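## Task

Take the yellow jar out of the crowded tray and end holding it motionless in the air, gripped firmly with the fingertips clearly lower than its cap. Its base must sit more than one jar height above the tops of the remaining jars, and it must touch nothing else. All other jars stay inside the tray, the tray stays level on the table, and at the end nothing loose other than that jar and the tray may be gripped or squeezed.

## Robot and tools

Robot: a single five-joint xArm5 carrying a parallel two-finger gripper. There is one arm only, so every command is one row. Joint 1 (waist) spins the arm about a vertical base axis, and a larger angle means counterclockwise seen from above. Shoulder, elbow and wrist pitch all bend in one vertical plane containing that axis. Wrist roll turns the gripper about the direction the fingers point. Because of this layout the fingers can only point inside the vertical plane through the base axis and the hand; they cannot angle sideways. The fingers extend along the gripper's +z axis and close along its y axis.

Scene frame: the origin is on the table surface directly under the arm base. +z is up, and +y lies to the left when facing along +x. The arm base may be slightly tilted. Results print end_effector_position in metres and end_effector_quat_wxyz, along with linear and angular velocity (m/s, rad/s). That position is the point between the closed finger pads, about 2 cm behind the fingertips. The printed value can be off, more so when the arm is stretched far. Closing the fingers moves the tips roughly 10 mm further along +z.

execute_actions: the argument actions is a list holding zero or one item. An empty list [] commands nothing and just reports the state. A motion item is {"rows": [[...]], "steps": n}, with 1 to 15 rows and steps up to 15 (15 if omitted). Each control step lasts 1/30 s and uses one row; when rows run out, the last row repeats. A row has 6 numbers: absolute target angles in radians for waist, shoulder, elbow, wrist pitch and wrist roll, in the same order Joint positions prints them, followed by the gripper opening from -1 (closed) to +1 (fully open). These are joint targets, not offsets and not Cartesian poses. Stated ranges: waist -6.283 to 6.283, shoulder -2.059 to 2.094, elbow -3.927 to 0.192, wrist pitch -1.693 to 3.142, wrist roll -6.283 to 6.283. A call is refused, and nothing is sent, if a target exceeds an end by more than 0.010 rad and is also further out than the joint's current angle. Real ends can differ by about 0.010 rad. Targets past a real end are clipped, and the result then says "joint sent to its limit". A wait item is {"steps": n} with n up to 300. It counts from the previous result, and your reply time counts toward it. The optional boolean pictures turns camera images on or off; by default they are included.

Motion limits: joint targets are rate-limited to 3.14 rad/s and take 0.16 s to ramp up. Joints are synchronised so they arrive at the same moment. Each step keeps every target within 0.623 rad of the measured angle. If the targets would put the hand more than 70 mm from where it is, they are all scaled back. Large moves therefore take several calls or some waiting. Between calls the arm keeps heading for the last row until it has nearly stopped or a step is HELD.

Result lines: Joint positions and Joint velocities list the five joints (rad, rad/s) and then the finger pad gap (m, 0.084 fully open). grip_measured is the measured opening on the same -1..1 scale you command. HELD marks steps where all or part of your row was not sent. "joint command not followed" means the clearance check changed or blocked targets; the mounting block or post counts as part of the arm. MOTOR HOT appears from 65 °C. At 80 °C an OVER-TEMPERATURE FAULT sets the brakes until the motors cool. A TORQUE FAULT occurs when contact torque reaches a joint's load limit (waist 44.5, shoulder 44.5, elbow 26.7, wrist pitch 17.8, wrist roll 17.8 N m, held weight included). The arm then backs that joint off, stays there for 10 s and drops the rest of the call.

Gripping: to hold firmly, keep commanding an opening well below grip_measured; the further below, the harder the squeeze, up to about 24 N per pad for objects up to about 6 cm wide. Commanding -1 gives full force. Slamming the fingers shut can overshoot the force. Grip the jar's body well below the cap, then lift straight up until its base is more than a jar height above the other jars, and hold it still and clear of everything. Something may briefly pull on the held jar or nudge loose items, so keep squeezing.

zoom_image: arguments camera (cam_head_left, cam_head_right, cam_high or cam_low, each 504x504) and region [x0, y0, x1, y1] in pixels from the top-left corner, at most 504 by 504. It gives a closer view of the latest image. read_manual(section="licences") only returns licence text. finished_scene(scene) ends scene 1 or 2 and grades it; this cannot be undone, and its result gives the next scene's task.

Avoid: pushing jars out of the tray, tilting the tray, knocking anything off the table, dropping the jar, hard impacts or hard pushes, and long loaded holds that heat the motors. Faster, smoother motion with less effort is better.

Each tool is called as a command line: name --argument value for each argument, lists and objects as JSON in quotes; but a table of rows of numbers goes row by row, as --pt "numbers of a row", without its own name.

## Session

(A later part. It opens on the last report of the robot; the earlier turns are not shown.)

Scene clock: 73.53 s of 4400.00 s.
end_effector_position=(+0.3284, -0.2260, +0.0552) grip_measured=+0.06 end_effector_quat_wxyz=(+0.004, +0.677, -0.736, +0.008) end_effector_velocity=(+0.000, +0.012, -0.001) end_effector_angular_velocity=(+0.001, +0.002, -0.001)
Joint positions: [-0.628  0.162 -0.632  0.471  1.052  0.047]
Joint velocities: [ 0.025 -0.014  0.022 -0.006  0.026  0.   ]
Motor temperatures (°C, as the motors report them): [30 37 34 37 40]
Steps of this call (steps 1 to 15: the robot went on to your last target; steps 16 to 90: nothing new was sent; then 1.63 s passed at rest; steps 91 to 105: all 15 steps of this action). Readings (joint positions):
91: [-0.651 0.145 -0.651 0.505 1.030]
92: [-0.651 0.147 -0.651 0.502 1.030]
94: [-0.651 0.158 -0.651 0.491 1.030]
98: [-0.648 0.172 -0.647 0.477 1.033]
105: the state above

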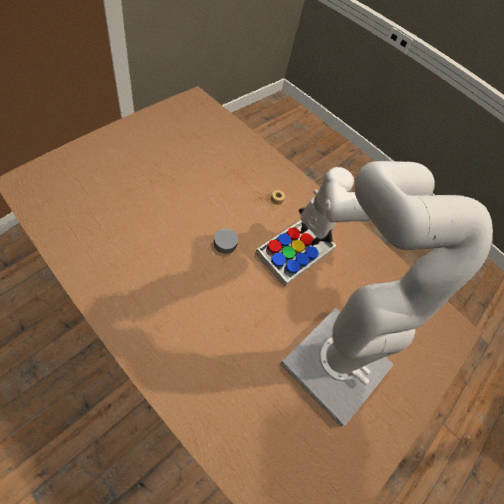

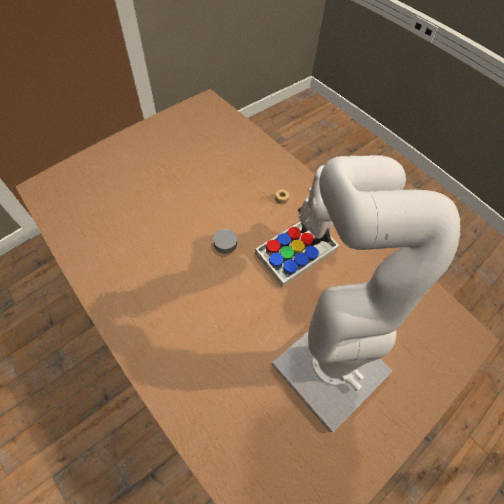

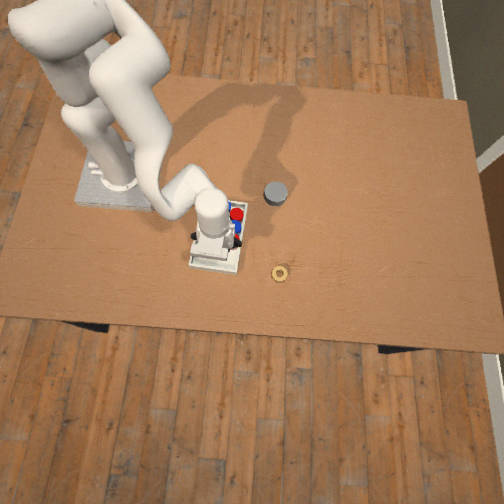

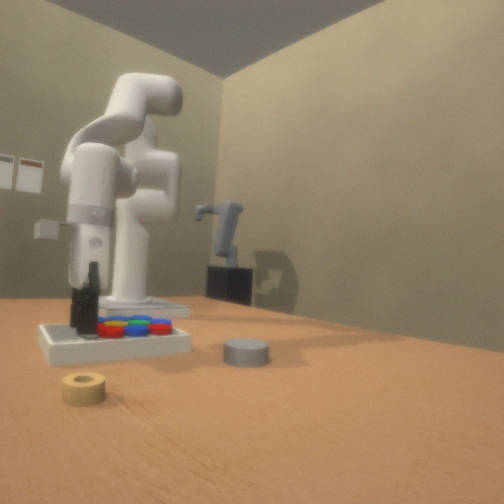

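execute_actions --actions '[{"rows":[[-0.629,0.153,-0.62,0.467,1.054,0],[-0.629,0.153,-0.62,0.467,1.054,0],[-0.629,0.153,-0.62,0.467,1.054,-0.04],[-0.629,0.153,-0.62,0.467,1.054,-0.08],[-0.629,0.153,-0.62,0.467,1.054,-0.12],[-0.629,0.153,-0.62,0.467,1.054,-0.16],[-0.629,0.153,-0.62,0.467,1.054,-0.2],[-0.629,0.153,-0.62,0.467,1.054,-0.25],[-0.629,0.153,-0.62,0.467,1.054,-0.25],[-0.629,0.153,-0.62,0.467,1.054,-0.25],[-0.629,0.145,-0.62,0.475,1.054,-0.25]]}]'

zoom_image --camera "cam_head_left" --region '[265, 200, 345, 280]'

Scene clock: 79.83 s of 4400.00 s.
end_effector_position=(+0.3253, -0.2242, +0.0572) grip_measured=-0.09 end_effector_quat_wxyz=(-0.004, -0.676, +0.737, -0.007) end_effector_velocity=(+0.003, -0.001, +0.011) end_effector_angular_velocity=(-0.005, -0.007, +0.002)
Joint positions: [-0.629  0.147 -0.62   0.474  1.054  0.04 ]
Joint velocities: [ 0.002 -0.028 -0.004  0.023 -0.    -0.   ]
Motor temperatures (°C, as the motors report them): [30 37 34 37 40]
Steps of this call (steps 1 to 15: the robot went on to your last target; steps 16 to 90: nothing new was sent; then 2.80 s passed at rest; steps 91 to 105: all 15 steps of this action). Readings (joint positions):
91: [-0.627 0.161 -0.631 0.470 1.054]
92: [-0.627 0.159 -0.629 0.469 1.054]
94: [-0.628 0.155 -0.623 0.468 1.054]
98: [-0.629 0.153 -0.621 0.467 1.054]
105: the state above

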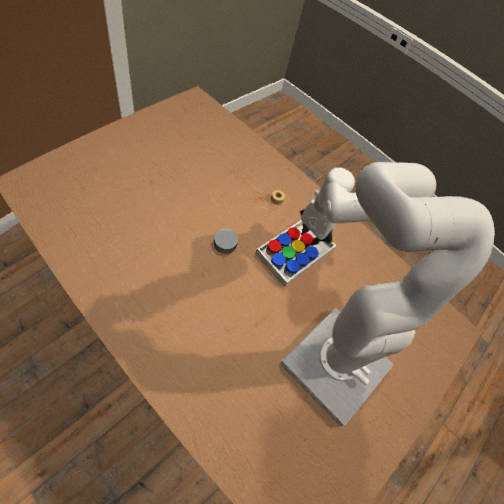

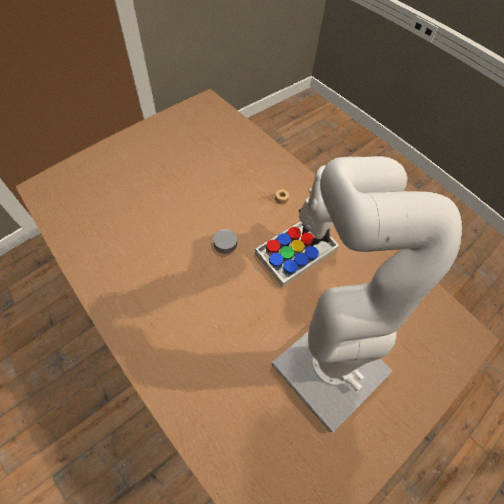

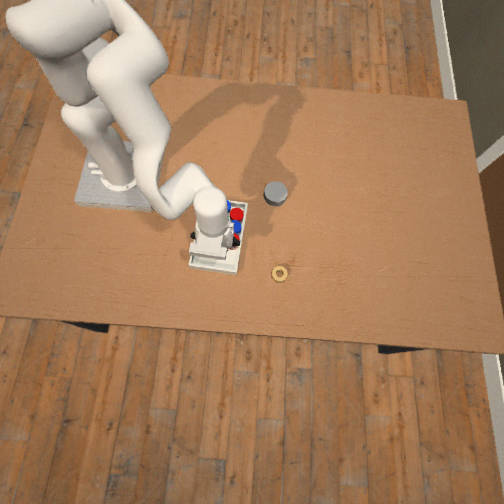

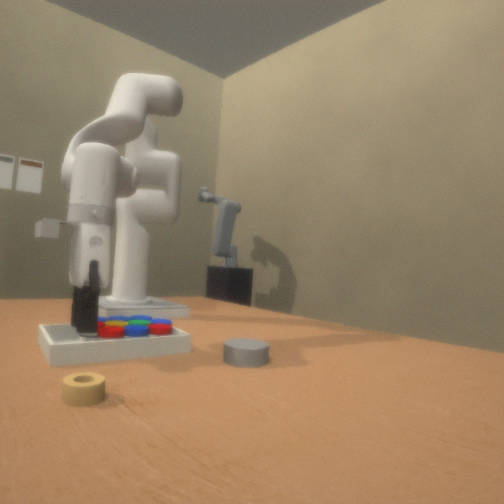

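Region (265, 200, 345, 280) of cam_head_left's 504x504 image, scaled by 6.300, with more detail than that image has.

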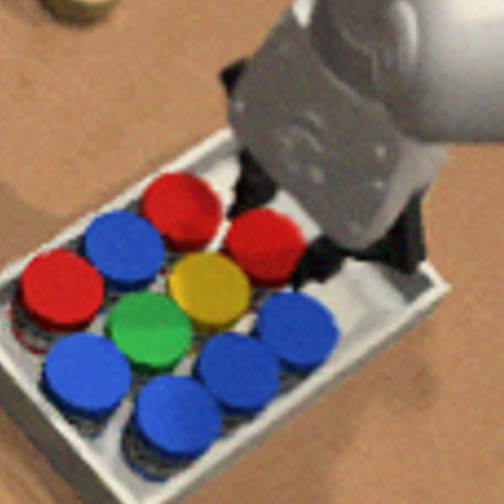

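execute_actions --actions '[{"rows":[[-0.637,0.1505,-0.628,0.477,1.046,-0.25],[-0.645,0.156,-0.636,0.48,1.038,-0.25],[-0.654,0.1615,-0.644,0.482,1.029,-0.25],[-0.662,0.167,-0.652,0.485,1.021,-0.25],[-0.67,0.1725,-0.66,0.487,1.013,-0.25],[-0.678,0.178,-0.667,0.49,1.005,-0.25],[-0.687,0.1835,-0.675,0.492,0.996,-0.25],[-0.695,0.189,-0.683,0.494,0.988,-0.25],[-0.703,0.1945,-0.691,0.497,0.98,-0.25],[-0.711,0.2,-0.699,0.499,0.972,-0.25],[-0.72,0.2055,-0.707,0.502,0.963,-0.25],[-0.728,0.211,-0.715,0.504,0.955,-0.25]]}]'

zoom_image --camera "cam_low" --region '[20, 260, 200, 380]'

zoom_image --camera "cam_head_left" --region '[265, 200, 345, 280]'

Scene clock: 87.77 s of 4400.00 s.
end_effector_position=(+0.3216, -0.2694, +0.0585) grip_measured=-0.09 end_effector_quat_wxyz=(-0.004, -0.675, +0.738, -0.008) end_effector_velocity=(-0.007, -0.052, +0.002) end_effector_angular_velocity=(-0.004, -0.005, -0.004)
Joint positions: [-0.723  0.207 -0.71   0.502  0.961  0.04 ]
Joint velocities: [-0.106  0.067 -0.102  0.028 -0.102 -0.   ]
Motor temperatures (°C, as the motors report them): [30 37 35 37 40]
Steps of this call (steps 1 to 15: the robot went on to your last target; steps 16 to 90: nothing new was sent; then 4.43 s passed at rest; steps 91 to 105: all 15 steps of this action). Readings (joint positions):
91: [-0.629 0.145 -0.620 0.475 1.054]
92: [-0.631 0.146 -0.622 0.476 1.052]
94: [-0.640 0.153 -0.631 0.479 1.042]
98: [-0.670 0.172 -0.660 0.487 1.013]
105: the state above

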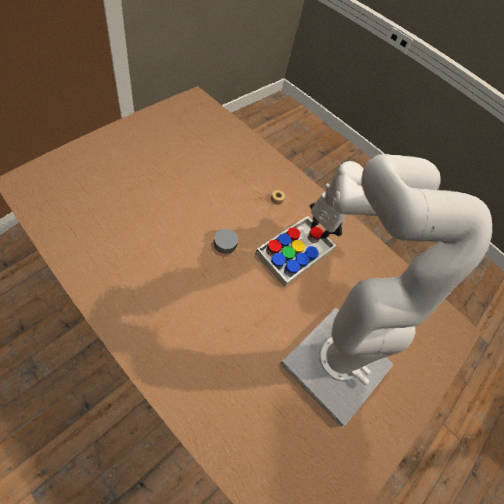

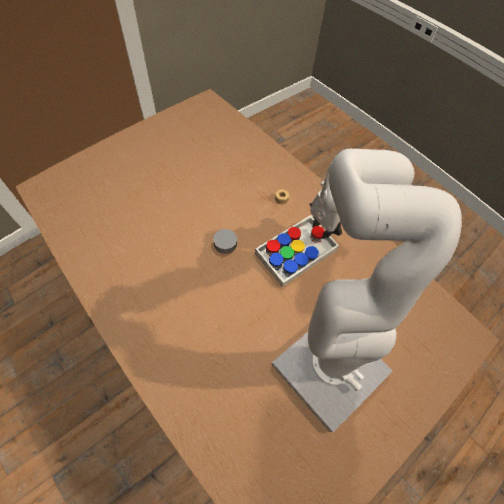

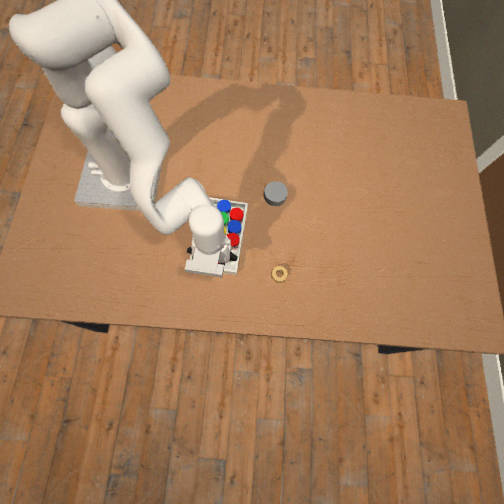

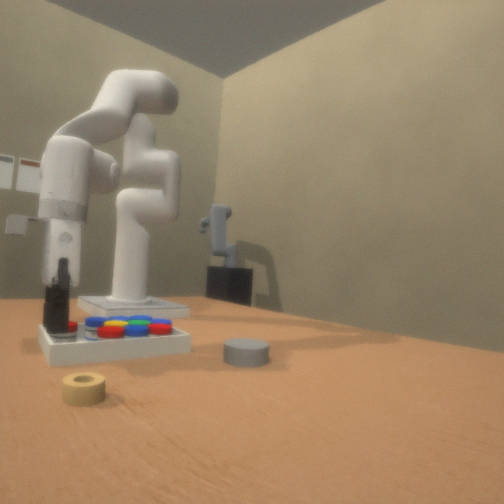

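Region (20, 260, 200, 380) of cam_low's 504x504 image, scaled by 2.800, with more detail than that image has.

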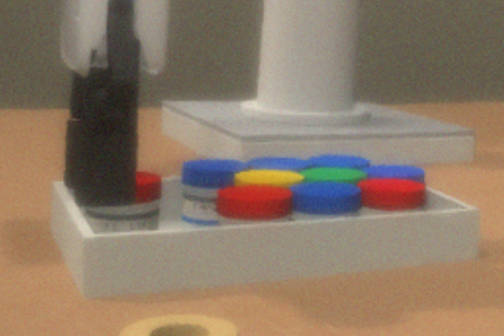

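Region (265, 200, 345, 280) of cam_head_left's 504x504 image, scaled by 6.300, with more detail than that image has.

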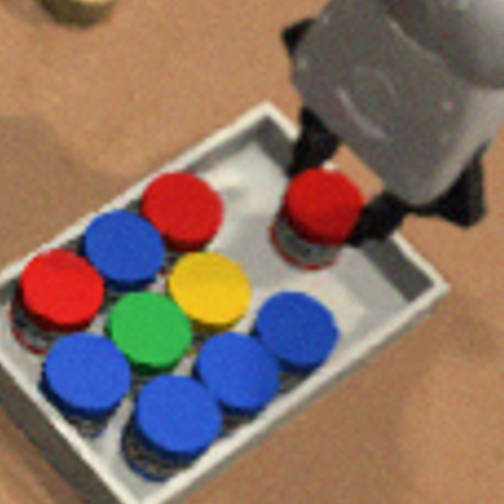

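execute_actions --actions '[{"rows":[[-0.7335,0.204,-0.705,0.501,0.95,-0.25],[-0.739,0.197,-0.694,0.497,0.944,-0.25],[-0.7445,0.19,-0.684,0.494,0.939,-0.25],[-0.75,0.183,-0.674,0.491,0.933,-0.25],[-0.7555,0.176,-0.6635,0.4875,0.928,-0.25],[-0.761,0.169,-0.653,0.484,0.922,-0.25],[-0.7665,0.162,-0.643,0.481,0.917,-0.25],[-0.772,0.155,-0.633,0.478,0.911,-0.25],[-0.7775,0.148,-0.622,0.474,0.906,-0.25],[-0.783,0.141,-0.612,0.471,0.9,-0.25],[-0.783,0.141,-0.612,0.471,0.9,-0.25],[-0.783,0.141,-0.612,0.471,0.9,-0.25],[-0.783,0.149,-0.612,0.463,0.9,-0.25]]}]' --pictures false

execute_actions --actions '[{"rows":[[-0.783,0.149,-0.612,0.463,0.9,-0.25],[-0.783,0.149,-0.612,0.463,0.9,-0.1],[-0.783,0.149,-0.612,0.463,0.9,0.07],[-0.783,0.149,-0.612,0.463,0.9,0.07],[-0.783,0.149,-0.612,0.463,0.9,0.07],[-0.783,0.149,-0.612,0.463,0.9,0.07],[-0.783,0.149,-0.612,0.463,0.9,0.07],[-0.783,0.12,-0.612,0.492,0.9,0.07],[-0.783,0.09,-0.612,0.522,0.9,0.07]]}]'

zoom_image --camera "cam_head_left" --region '[265, 200, 345, 280]'

Scene clock: 98.37 s of 4400.00 s.
end_effector_position=(+0.2863, -0.2702, +0.0566) grip_measured=-0.09 end_effector_quat_wxyz=(-0.004, -0.675, +0.737, -0.008) end_effector_velocity=(-0.011, +0.002, -0.019) end_effector_angular_velocity=(-0.000, -0.000, +0.008)
Joint positions: [-0.782  0.146 -0.614  0.468  0.901  0.04 ]
Joint velocities: [-0.016  0.036  0.035 -0.071 -0.024 -0.   ]
Motor temperatures (°C, as the motors report them): [30 37 35 37 40]
Steps of this call (steps 1 to 15: the robot went on to your last target; steps 16 to 90: nothing new was sent; then 7.10 s passed at rest; steps 91 to 105: all 15 steps of this action). Readings (joint positions):
91: [-0.728 0.211 -0.715 0.504 0.955]
92: [-0.729 0.209 -0.713 0.503 0.954]
94: [-0.735 0.201 -0.701 0.499 0.948]
98: [-0.755 0.176 -0.664 0.488 0.928]
105: the state above

Scene clock: 98.87 s of 4400.00 s.
end_effector_position=(+0.2863, -0.2705, +0.0745) grip_measured=+0.06 end_effector_quat_wxyz=(-0.003, -0.676, +0.737, -0.010) end_effector_velocity=(-0.012, +0.011, +0.002) end_effector_angular_velocity=(+0.029, +0.031, -0.003)
Joint positions: [-0.783  0.091 -0.614  0.519  0.9    0.047]
Joint velocities: [-0.001 -0.033  0.019  0.057  0.001  0.   ]
Motor temperatures (°C, as the motors report them): [30 37 35 37 40]
Steps of this call (steps 1 to 15: all 15 steps of this action). Readings (joint positions):
1: [-0.782 0.147 -0.613 0.466 0.901]
2: [-0.783 0.148 -0.613 0.465 0.900]
4: [-0.783 0.149 -0.613 0.464 0.900]
8: [-0.783 0.149 -0.613 0.463 0.900]
15: the state above

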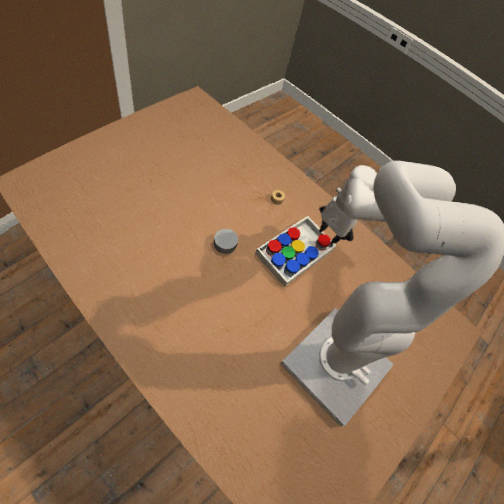

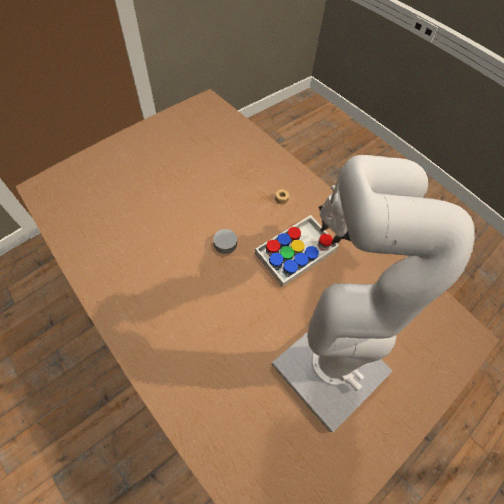

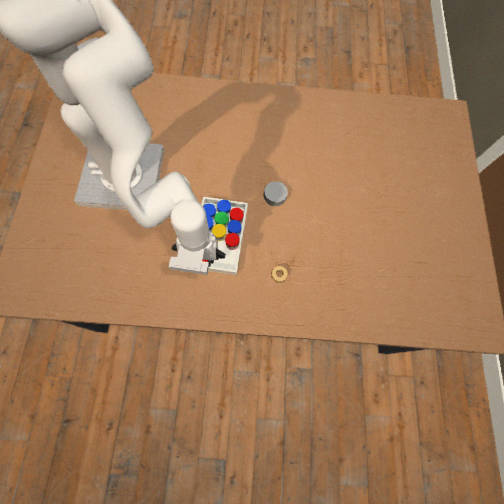

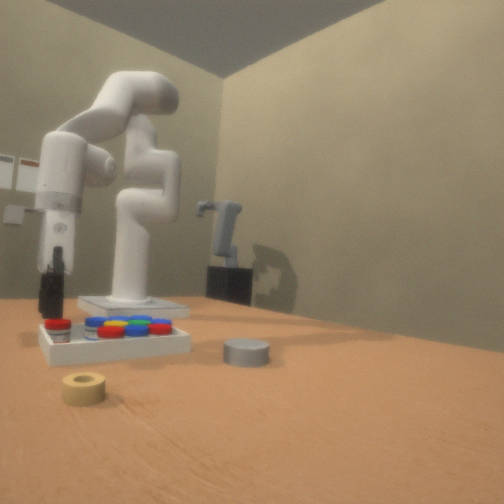

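Region (265, 200, 345, 280) of cam_head_left's 504x504 image, scaled by 6.300, with more detail than that image has.

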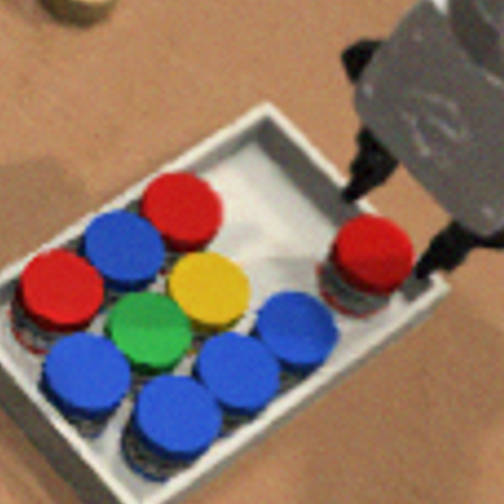

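execute_actions --actions '[{"rows":[[-0.75,0.1,-0.63,0.53,0.933,0.07],[-0.71,0.115,-0.65,0.535,0.973,0.07],[-0.67,0.13,-0.67,0.54,1.013,0.07],[-0.63,0.145,-0.69,0.545,1.053,0.07],[-0.59,0.16,-0.71,0.55,1.093,0.07],[-0.554,0.175,-0.729,0.554,1.129,0.07],[-0.554,0.175,-0.729,0.554,1.129,0.07],[-0.554,0.185,-0.729,0.544,1.129,0.07],[-0.554,0.195,-0.729,0.534,1.129,0.07],[-0.554,0.205,-0.729,0.524,1.129,0.07],[-0.554,0.215,-0.729,0.514,1.129,0.07],[-0.554,0.2275,-0.729,0.5015,1.129,0.07]]}]' --pictures false

execute_actions --actions '[{"rows":[[-0.55,0.2255,-0.726,0.5005,1.133,0.07],[-0.545,0.2235,-0.723,0.4995,1.138,0.07],[-0.54,0.2215,-0.72,0.4985,1.143,0.07]],"steps":8}]'

zoom_image --camera "cam_head_left" --region '[265, 200, 345, 280]'

zoom_image --camera "cam_low" --region '[20, 260, 200, 380]'

Scene clock: 109.23 s of 4400.00 s.
end_effector_position=(+0.3651, -0.2138, +0.0569) grip_measured=+0.06 end_effector_quat_wxyz=(-0.004, -0.676, +0.737, -0.006) end_effector_velocity=(-0.015, +0.007, -0.062) end_effector_angular_velocity=(+0.026, +0.045, -0.020)
Joint positions: [-0.555  0.22  -0.727  0.51   1.128  0.047]
Joint velocities: [-0.002  0.154  0.019 -0.121  0.018  0.   ]
Motor temperatures (°C, as the motors report them): [30 37 35 37 40]
Steps of this call (steps 1 to 15: the robot went on to your last target; steps 16 to 90: nothing new was sent; then 6.87 s passed at rest; steps 91 to 105: all 15 steps of this action). Readings (joint positions):
91: [-0.783 0.090 -0.612 0.522 0.900]
92: [-0.778 0.092 -0.615 0.524 0.907]
94: [-0.744 0.104 -0.632 0.530 0.942]
98: [-0.617 0.150 -0.697 0.546 1.065]
105: the state above

Scene clock: 109.50 s of 4400.00 s.
end_effector_position=(+0.3675, -0.2083, +0.0553) grip_measured=+0.06 end_effector_quat_wxyz=(-0.004, -0.676, +0.737, -0.008) end_effector_velocity=(+0.002, +0.007, -0.001) end_effector_angular_velocity=(-0.000, -0.001, +0.000)
Joint positions: [-0.541  0.221 -0.72   0.499  1.142  0.047]
Joint velocities: [ 0.017 -0.004  0.008 -0.005  0.017 -0.   ]
Motor temperatures (°C, as the motors report them): [30 37 35 37 40]
Steps of this call (steps 1 to 8: all 8 steps of this action). Readings (joint positions):
1: [-0.555 0.224 -0.726 0.507 1.128]
2: [-0.555 0.226 -0.726 0.504 1.130]
4: [-0.549 0.224 -0.724 0.501 1.135]
8: the state above

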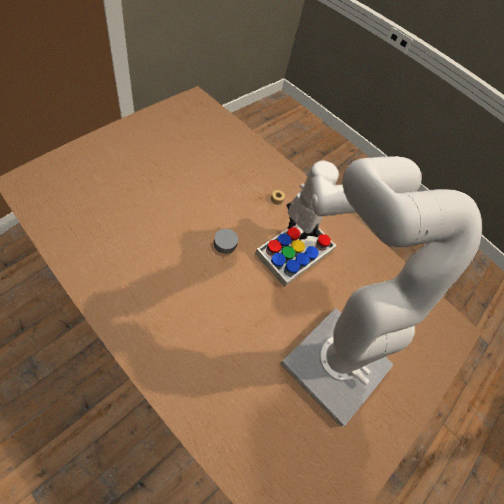

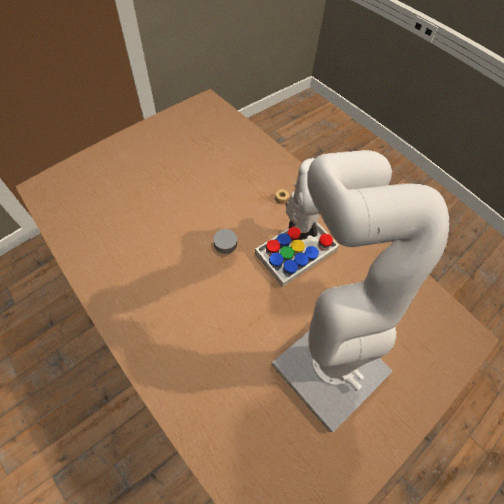

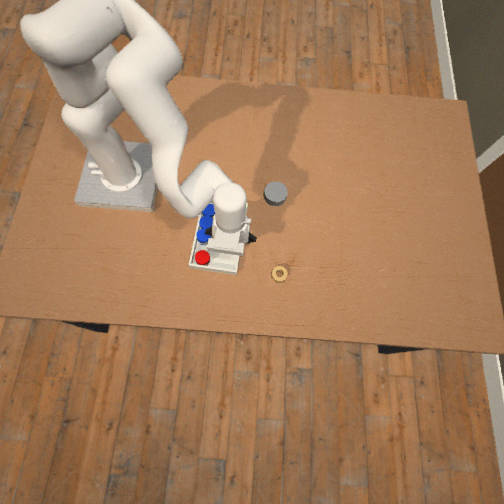

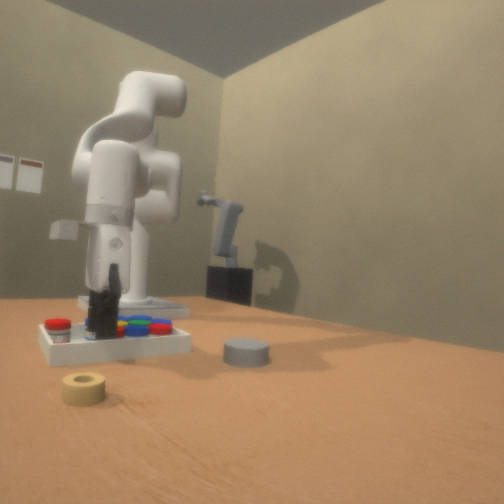

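Region (265, 200, 345, 280) of cam_head_left's 504x504 image, scaled by 6.300, with more detail than that image has.

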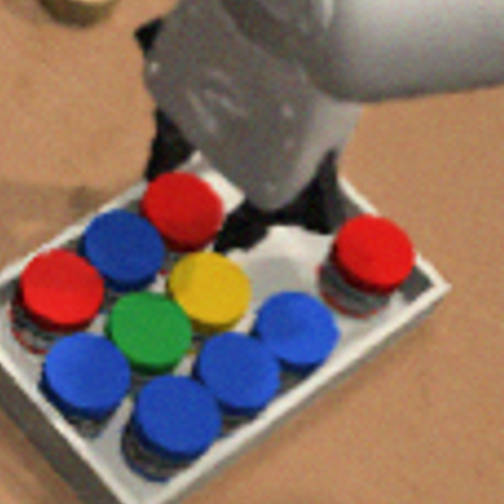

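Region (20, 260, 200, 380) of cam_low's 504x504 image, scaled by 2.800, with more detail than that image has.

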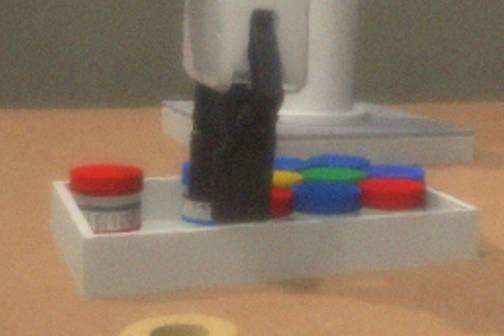

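execute_actions --actions '[{"rows":[[-0.54,0.2215,-0.72,0.4985,1.143,0],[-0.54,0.2215,-0.72,0.4985,1.143,-0.05],[-0.54,0.2215,-0.72,0.4985,1.143,-0.1],[-0.54,0.2215,-0.72,0.4985,1.143,-0.15],[-0.54,0.2215,-0.72,0.4985,1.143,-0.2],[-0.54,0.2215,-0.72,0.4985,1.143,-0.25],[-0.54,0.2215,-0.72,0.4985,1.143,-0.25],[-0.54,0.2215,-0.72,0.4985,1.143,-0.25],[-0.54,0.2135,-0.72,0.5065,1.143,-0.25]],"steps":12}]' --pictures false

execute_actions --actions '[{"rows":[[-0.554,0.2205,-0.7303,0.51,1.131,-0.25],[-0.568,0.2275,-0.7407,0.513,1.119,-0.25],[-0.582,0.2345,-0.751,0.5165,1.107,-0.25],[-0.595,0.2415,-0.7614,0.52,1.095,-0.25],[-0.607,0.2485,-0.7717,0.523,1.083,-0.25],[-0.619,0.2555,-0.782,0.5265,1.071,-0.25],[-0.631,0.2625,-0.7924,0.53,1.06,-0.25],[-0.642,0.2695,-0.8028,0.533,1.048,-0.25],[-0.653,0.2765,-0.813,0.5365,1.036,-0.25],[-0.663,0.2835,-0.8235,0.54,1.024,-0.25],[-0.673,0.2905,-0.834,0.543,1.012,-0.25],[-0.683,0.2976,-0.8442,0.5466,1.0,-0.25]]}]'

zoom_image --camera "cam_head_left" --region '[265, 200, 345, 280]'

Scene clock: 118.47 s of 4400.00 s.
end_effector_position=(+0.3672, -0.2075, +0.0567) grip_measured=-0.09 end_effector_quat_wxyz=(-0.004, -0.676, +0.737, -0.007) end_effector_velocity=(+0.002, -0.001, +0.016) end_effector_angular_velocity=(-0.003, -0.006, +0.001)
Joint positions: [-0.54   0.216 -0.719  0.504  1.143  0.04 ]
Joint velocities: [ 0.001 -0.042 -0.002  0.038 -0.    -0.   ]
Motor temperatures (°C, as the motors report them): [30 37 35 37 40]
Steps of this call (steps 1 to 15: the robot went on to your last target; steps 16 to 90: nothing new was sent; then 5.57 s passed at rest; steps 91 to 102: all 12 steps of this action). Readings (joint positions):
91: [-0.540 0.221 -0.720 0.498 1.143]
92: [-0.540 0.221 -0.720 0.498 1.143]
94: [-0.540 0.221 -0.720 0.498 1.143]
98: [-0.540 0.221 -0.720 0.499 1.143]
102: the state above

Scene clock: 118.97 s of 4400.00 s.
end_effector_position=(+0.3603, -0.2743, +0.0583) grip_measured=-0.09 end_effector_quat_wxyz=(-0.004, -0.675, +0.738, -0.008) end_effector_velocity=(-0.009, -0.072, +0.001) end_effector_angular_velocity=(-0.003, -0.004, +0.015)
Joint positions: [-0.676  0.293 -0.837  0.544  1.009  0.04 ]
Joint velocities: [-0.139  0.091 -0.138  0.042 -0.154  0.   ]
Motor temperatures (°C, as the motors report them): [30 37 35 37 40]
Steps of this call (steps 1 to 15: all 15 steps of this action). Readings (joint positions):
1: [-0.540 0.215 -0.720 0.505 1.143]
2: [-0.543 0.216 -0.722 0.507 1.140]
4: [-0.558 0.223 -0.733 0.511 1.127]
8: [-0.605 0.248 -0.771 0.523 1.084]
15: the state above

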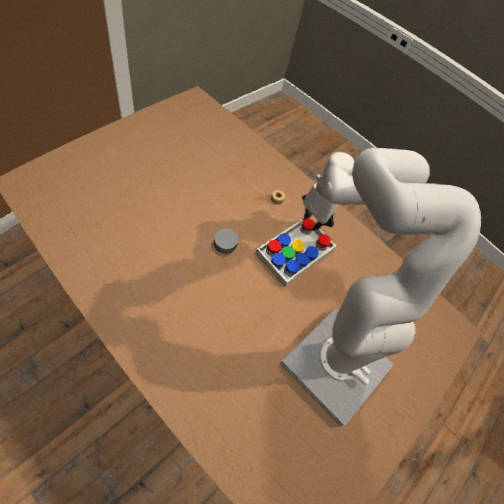

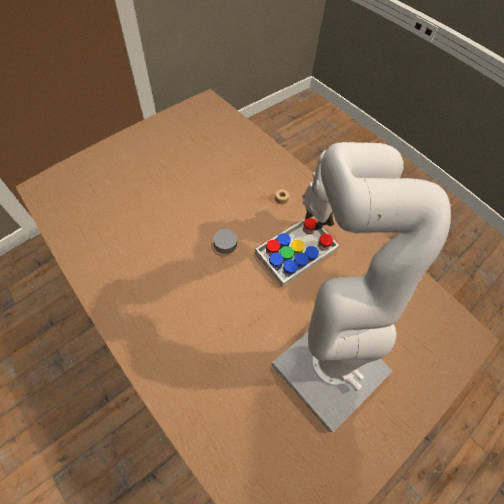

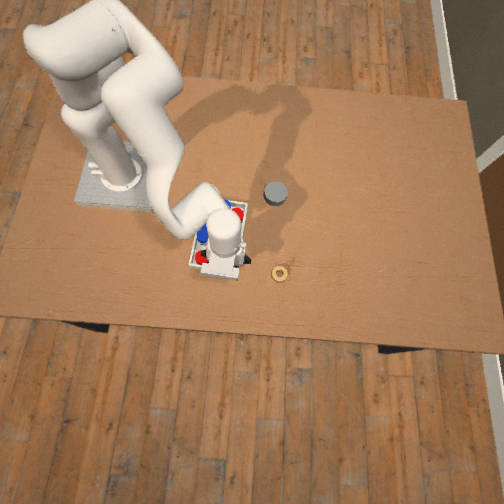

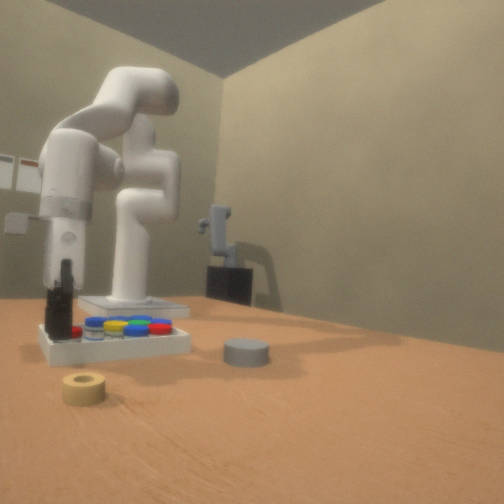

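Region (265, 200, 345, 280) of cam_head_left's 504x504 image, scaled by 6.300, with more detail than that image has.

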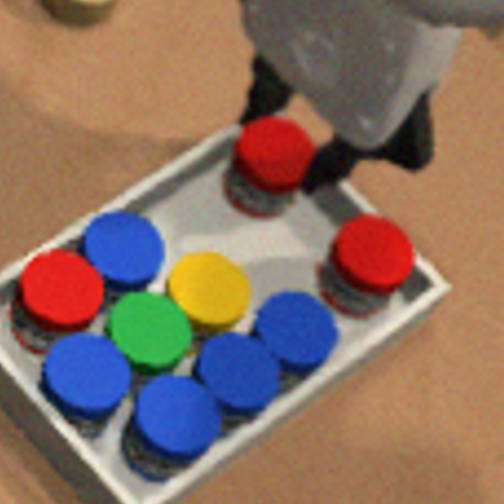

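execute_actions --actions '[{"rows":[[-0.683,0.304,-0.8442,0.54,1,-0.25],[-0.683,0.304,-0.8442,0.54,1,-0.25],[-0.683,0.304,-0.8442,0.54,1,-0.25],[-0.683,0.304,-0.8442,0.54,1,-0.25],[-0.683,0.304,-0.8442,0.54,1,-0.1],[-0.683,0.304,-0.8442,0.54,1,0.07],[-0.683,0.304,-0.8442,0.54,1,0.07],[-0.683,0.304,-0.8442,0.54,1,0.07],[-0.683,0.304,-0.8442,0.54,1,0.07],[-0.683,0.28,-0.8442,0.564,1,0.07],[-0.683,0.255,-0.8442,0.589,1,0.07]]}]' --pictures false

execute_actions --actions '[{"rows":[[-0.679,0.22,-0.797,0.577,1.004,0.07],[-0.675,0.186,-0.75,0.564,1.008,0.07],[-0.671,0.152,-0.703,0.551,1.012,0.07],[-0.667,0.118,-0.656,0.538,1.016,0.07],[-0.663,0.085,-0.609,0.524,1.02,0.07],[-0.659,0.052,-0.562,0.51,1.024,0.07],[-0.655,0.02,-0.515,0.495,1.028,0.07],[-0.651,-0.01,-0.468,0.478,1.032,0.07],[-0.651,-0.01,-0.468,0.478,1.032,0.07],[-0.651,-0.01,-0.468,0.478,1.032,0.07],[-0.651,0.005,-0.468,0.463,1.032,0.07]]}]' --pictures false

execute_actions --actions '[{"rows":[[-0.651,0.015,-0.468,0.453,1.032,0.07],[-0.651,0.025,-0.468,0.443,1.032,0.07],[-0.651,0.033,-0.468,0.435,1.032,0.07],[-0.651,0.041,-0.468,0.427,1.032,0.07]],"steps":10}]'

zoom_image --camera "cam_head_left" --region '[265, 200, 345, 280]'

Scene clock: 128.97 s of 4400.00 s.
end_effector_position=(+0.3605, -0.2781, +0.0729) grip_measured=+0.06 end_effector_quat_wxyz=(-0.003, -0.676, +0.737, -0.010) end_effector_velocity=(+0.023, -0.016, +0.078) end_effector_angular_velocity=(-0.053, -0.068, +0.001)
Joint positions: [-0.683  0.261 -0.846  0.581  1.     0.047]
Joint velocities: [ 0.001 -0.159 -0.042  0.115  0.001  0.001]
Motor temperatures (°C, as the motors report them): [30 37 35 37 40]
Steps of this call (steps 1 to 15: the robot went on to your last target; steps 16 to 90: nothing new was sent; then 6.50 s passed at rest; steps 91 to 105: all 15 steps of this action). Readings (joint positions):
91: [-0.683 0.298 -0.844 0.546 1.000]
92: [-0.683 0.299 -0.844 0.545 1.000]
94: [-0.683 0.302 -0.844 0.542 1.000]
98: [-0.683 0.304 -0.844 0.540 1.000]
105: the state above

Scene clock: 129.47 s of 4400.00 s.
end_effector_position=(+0.2859, -0.2064, +0.0652) grip_measured=+0.06 end_effector_quat_wxyz=(-0.004, -0.676, +0.737, -0.006) end_effector_velocity=(+0.003, -0.001, -0.007) end_effector_angular_velocity=(-0.025, -0.034, -0.003)
Joint positions: [-0.651  0.005 -0.47   0.468  1.032  0.047]
Joint velocities: [ 0.002  0.014  0.03  -0.086  0.005  0.   ]
Motor temperatures (°C, as the motors report them): [30 37 35 37 40]
Steps of this call (steps 1 to 15: all 15 steps of this action). Readings (joint positions):
1: [-0.683 0.257 -0.846 0.584 1.000]
2: [-0.683 0.250 -0.840 0.583 1.001]
4: [-0.679 0.219 -0.796 0.574 1.004]
8: [-0.666 0.110 -0.643 0.533 1.017]
15: the state above

Scene clock: 129.80 s of 4400.00 s.
end_effector_position=(+0.2893, -0.2091, +0.0581) grip_measured=+0.06 end_effector_quat_wxyz=(-0.003, -0.675, +0.737, -0.012) end_effector_velocity=(-0.004, +0.004, -0.008) end_effector_angular_velocity=(+0.006, +0.008, +0.001)
Joint positions: [-0.652  0.037 -0.473  0.427  1.032  0.047]
Joint velocities: [ 0.001  0.016  0.012 -0.018 -0.     0.   ]
Motor temperatures (°C, as the motors report them): [30 37 35 37 40]
Steps of this call (steps 1 to 10: all 10 steps of this action). Readings (joint positions):
1: [-0.651 0.006 -0.470 0.465 1.032]
2: [-0.651 0.008 -0.470 0.462 1.032]
4: [-0.651 0.018 -0.471 0.450 1.032]
8: [-0.652 0.035 -0.474 0.430 1.032]
10: the state above

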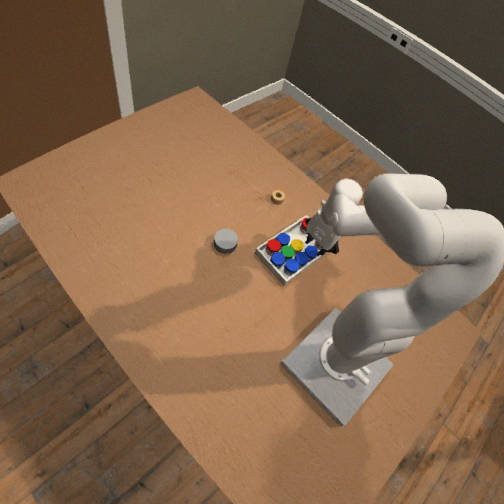

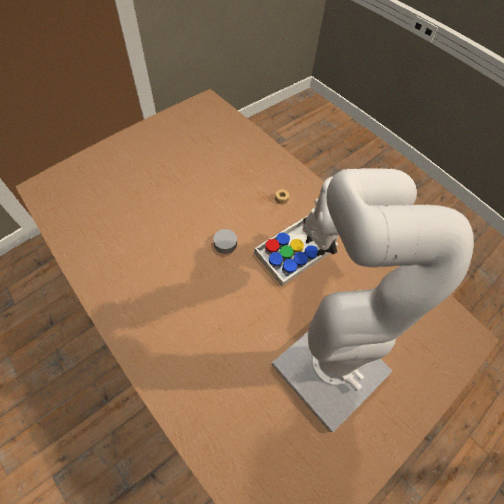

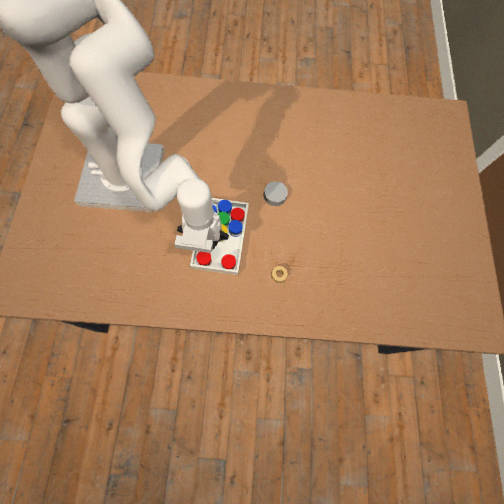

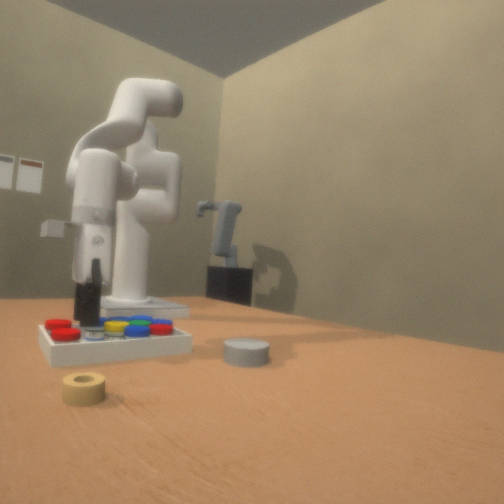

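Region (265, 200, 345, 280) of cam_head_left's 504x504 image, scaled by 6.300, with more detail than that image has.

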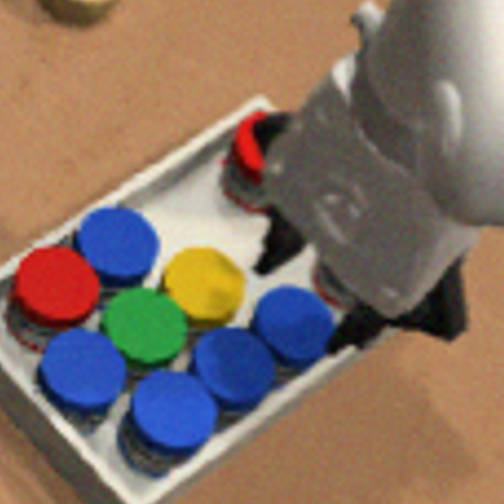

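execute_actions --actions '[{"rows":[[-0.651,0.028,-0.462,0.434,1.032,0.1],[-0.651,0.028,-0.462,0.434,1.032,0.1],[-0.651,0.028,-0.462,0.434,1.032,0.1],[-0.647,0.027,-0.459,0.432,1.036,0.1],[-0.643,0.026,-0.457,0.431,1.04,0.1],[-0.638,0.025,-0.454,0.429,1.045,0.1]],"steps":12}]'

zoom_image --camera "cam_head_left" --region '[265, 200, 345, 280]'

Scene clock: 134.67 s of 4400.00 s.
end_effector_position=(+0.2857, -0.2008, +0.0563) grip_measured=+0.09 end_effector_quat_wxyz=(-0.004, -0.676, +0.737, -0.008) end_effector_velocity=(+0.001, +0.002, +0.000) end_effector_angular_velocity=(-0.001, -0.002, -0.002)
Joint positions: [-0.638  0.025 -0.454  0.429  1.044  0.048]
Joint velocities: [ 0.006 -0.002  0.003 -0.003  0.007  0.   ]
Motor temperatures (°C, as the motors report them): [30 37 35 37 40]
Steps of this call (steps 1 to 15: the robot went on to your last target; steps 16 to 90: nothing new was sent; then 1.47 s passed at rest; steps 91 to 102: all 12 steps of this action). Readings (joint positions):
91: [-0.651 0.041 -0.468 0.427 1.032]
92: [-0.651 0.038 -0.467 0.429 1.032]
94: [-0.651 0.032 -0.464 0.432 1.032]
98: [-0.642 0.026 -0.457 0.430 1.041]
102: the state above

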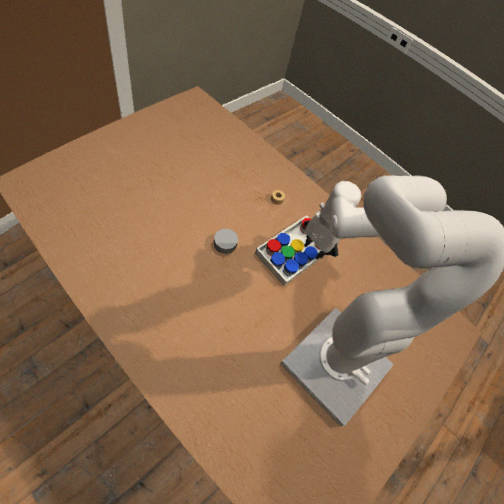

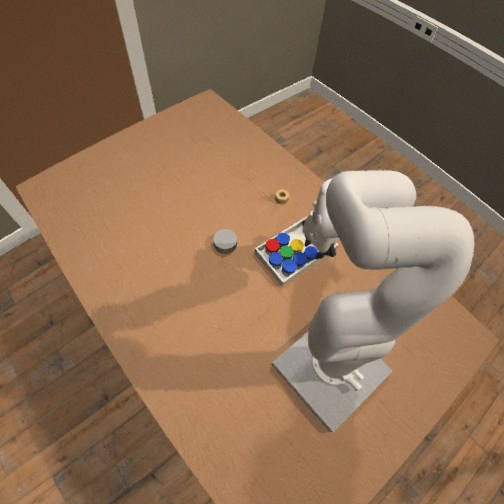

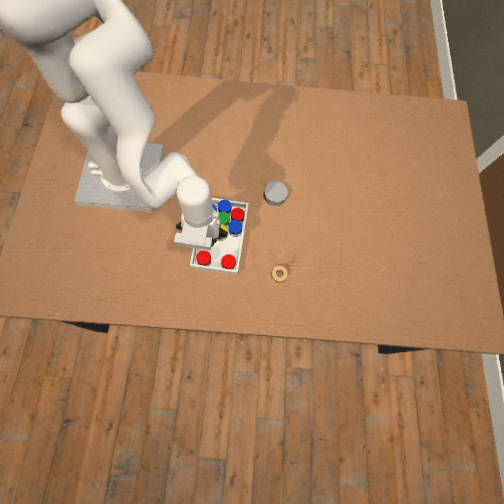

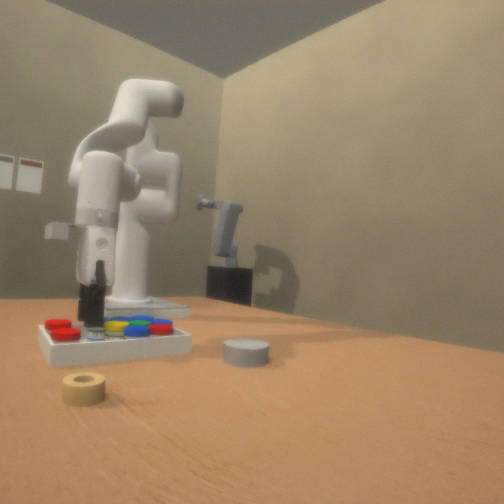

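Region (265, 200, 345, 280) of cam_head_left's 504x504 image, scaled by 6.300, with more detail than that image has.

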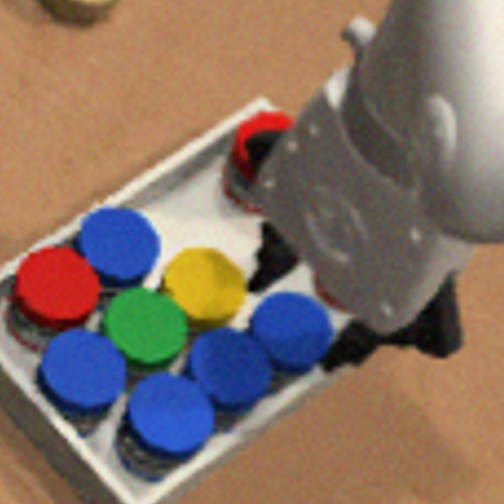

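execute_actions --actions '[{"rows":[[-0.638,0.025,-0.454,0.429,1.045,0.03],[-0.638,0.025,-0.454,0.429,1.045,-0.03],[-0.638,0.025,-0.454,0.429,1.045,-0.09],[-0.638,0.025,-0.454,0.429,1.045,-0.15],[-0.638,0.025,-0.454,0.429,1.045,-0.2],[-0.638,0.025,-0.454,0.429,1.045,-0.28],[-0.638,0.025,-0.454,0.429,1.045,-0.28],[-0.638,0.025,-0.454,0.429,1.045,-0.28],[-0.638,0.015,-0.454,0.439,1.045,-0.28],[-0.646,0.012,-0.463,0.451,1.037,-0.28],[-0.654,0.011,-0.472,0.461,1.029,-0.28],[-0.662,0.01,-0.481,0.471,1.021,-0.28],[-0.67,0.011,-0.49,0.479,1.013,-0.28],[-0.679,0.014,-0.5,0.486,1.004,-0.28],[-0.687,0.019,-0.509,0.49,0.996,-0.28]]}]' --pictures false

execute_actions --actions '[{"rows":[[-0.687,0.019,-0.509,0.49,0.996,-0.28],[-0.68,0.03,-0.523,0.493,1.003,-0.28],[-0.673,0.041,-0.537,0.496,1.01,-0.28],[-0.666,0.052,-0.552,0.5,1.017,-0.28],[-0.659,0.063,-0.566,0.503,1.024,-0.28],[-0.652,0.0745,-0.58,0.5055,1.031,-0.28],[-0.645,0.086,-0.594,0.508,1.038,-0.28],[-0.638,0.097,-0.608,0.511,1.045,-0.28],[-0.631,0.108,-0.623,0.515,1.052,-0.28],[-0.624,0.119,-0.637,0.518,1.059,-0.28],[-0.617,0.13,-0.651,0.521,1.066,-0.28]]}]'

zoom_image --camera "cam_head_left" --region '[265, 200, 345, 280]'

zoom_image --camera "cam_low" --region '[20, 260, 200, 380]'

Scene clock: 153.37 s of 4400.00 s.
end_effector_position=(+0.2867, -0.2119, +0.0660) grip_measured=-0.11 end_effector_quat_wxyz=(-0.004, -0.676, +0.737, -0.008) end_effector_velocity=(+0.018, -0.116, +0.064) end_effector_angular_velocity=(-0.024, -0.032, -0.008)
Joint positions: [-0.662  0.013 -0.481  0.469  1.02   0.039]
Joint velocities: [-0.233  0.008 -0.276  0.228 -0.225  0.   ]
Motor temperatures (°C, as the motors report them): [30 37 35 37 40]
Steps of this call (steps 1 to 15: the robot went on to your last target; steps 16 to 90: nothing new was sent; then 15.20 s passed at rest; steps 91 to 105: all 15 steps of this action). Readings (joint positions):
91: [-0.638 0.025 -0.454 0.429 1.045]
92: [-0.638 0.025 -0.454 0.429 1.045]
94: [-0.638 0.025 -0.454 0.429 1.045]
98: [-0.638 0.025 -0.454 0.429 1.045]
105: the state above

Scene clock: 153.87 s of 4400.00 s.
end_effector_position=(+0.3334, -0.2249, +0.0702) grip_measured=-0.11 end_effector_quat_wxyz=(+0.004, +0.676, -0.737, +0.008) end_effector_velocity=(+0.033, +0.002, -0.002) end_effector_angular_velocity=(+0.003, +0.004, -0.004)
Joint positions: [-0.619  0.126 -0.646  0.519  1.063  0.039]
Joint velocities: [ 0.051  0.079 -0.101  0.027  0.055 -0.   ]
Motor temperatures (°C, as the motors report them): [30 37 35 37 40]
Steps of this call (steps 1 to 15: all 15 steps of this action). Readings (joint positions):
1: [-0.670 0.014 -0.491 0.476 1.013]
2: [-0.677 0.016 -0.499 0.481 1.007]
4: [-0.680 0.025 -0.515 0.489 1.005]
8: [-0.659 0.062 -0.564 0.502 1.024]
15: the state above

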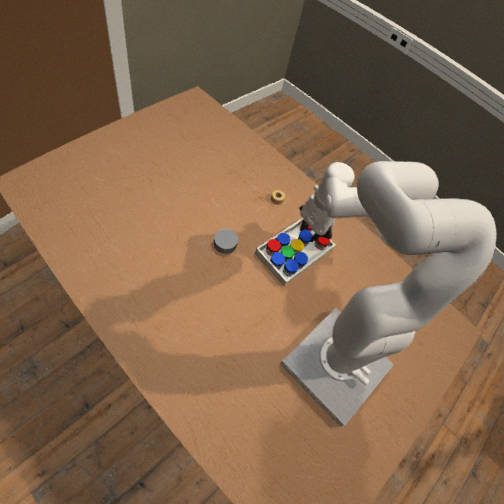

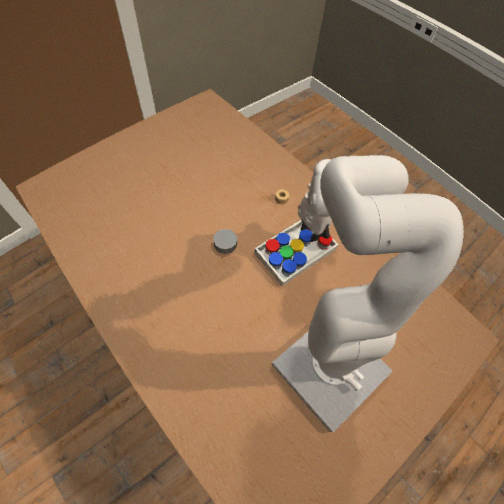

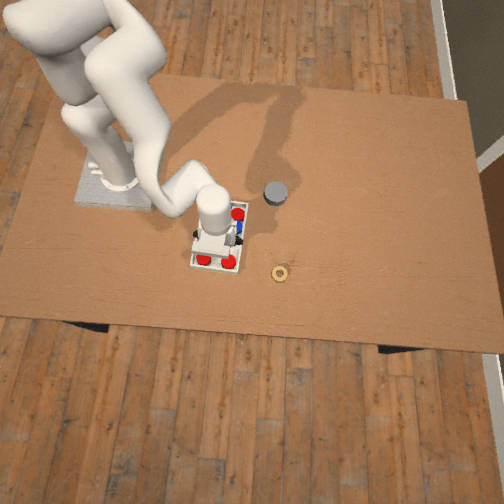

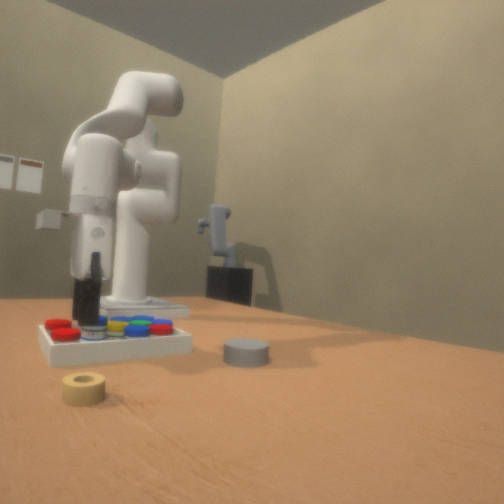

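Region (265, 200, 345, 280) of cam_head_left's 504x504 image, scaled by 6.300, with more detail than that image has.

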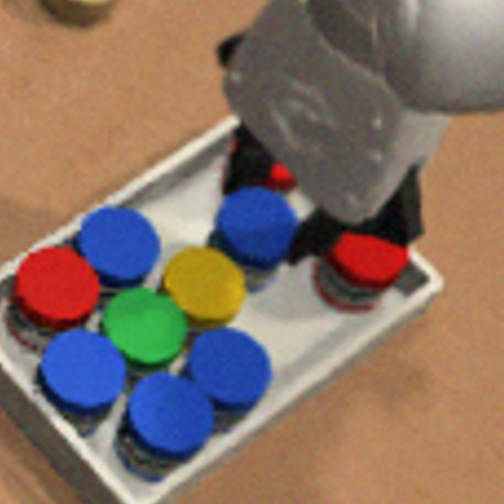

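Region (20, 260, 200, 380) of cam_low's 504x504 image, scaled by 2.800, with more detail than that image has.

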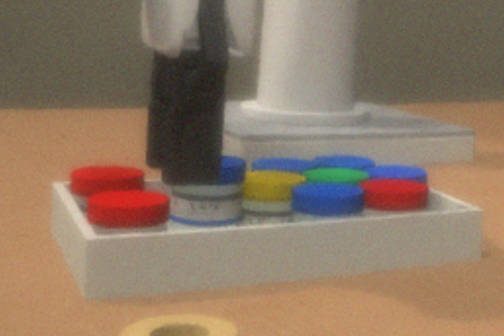

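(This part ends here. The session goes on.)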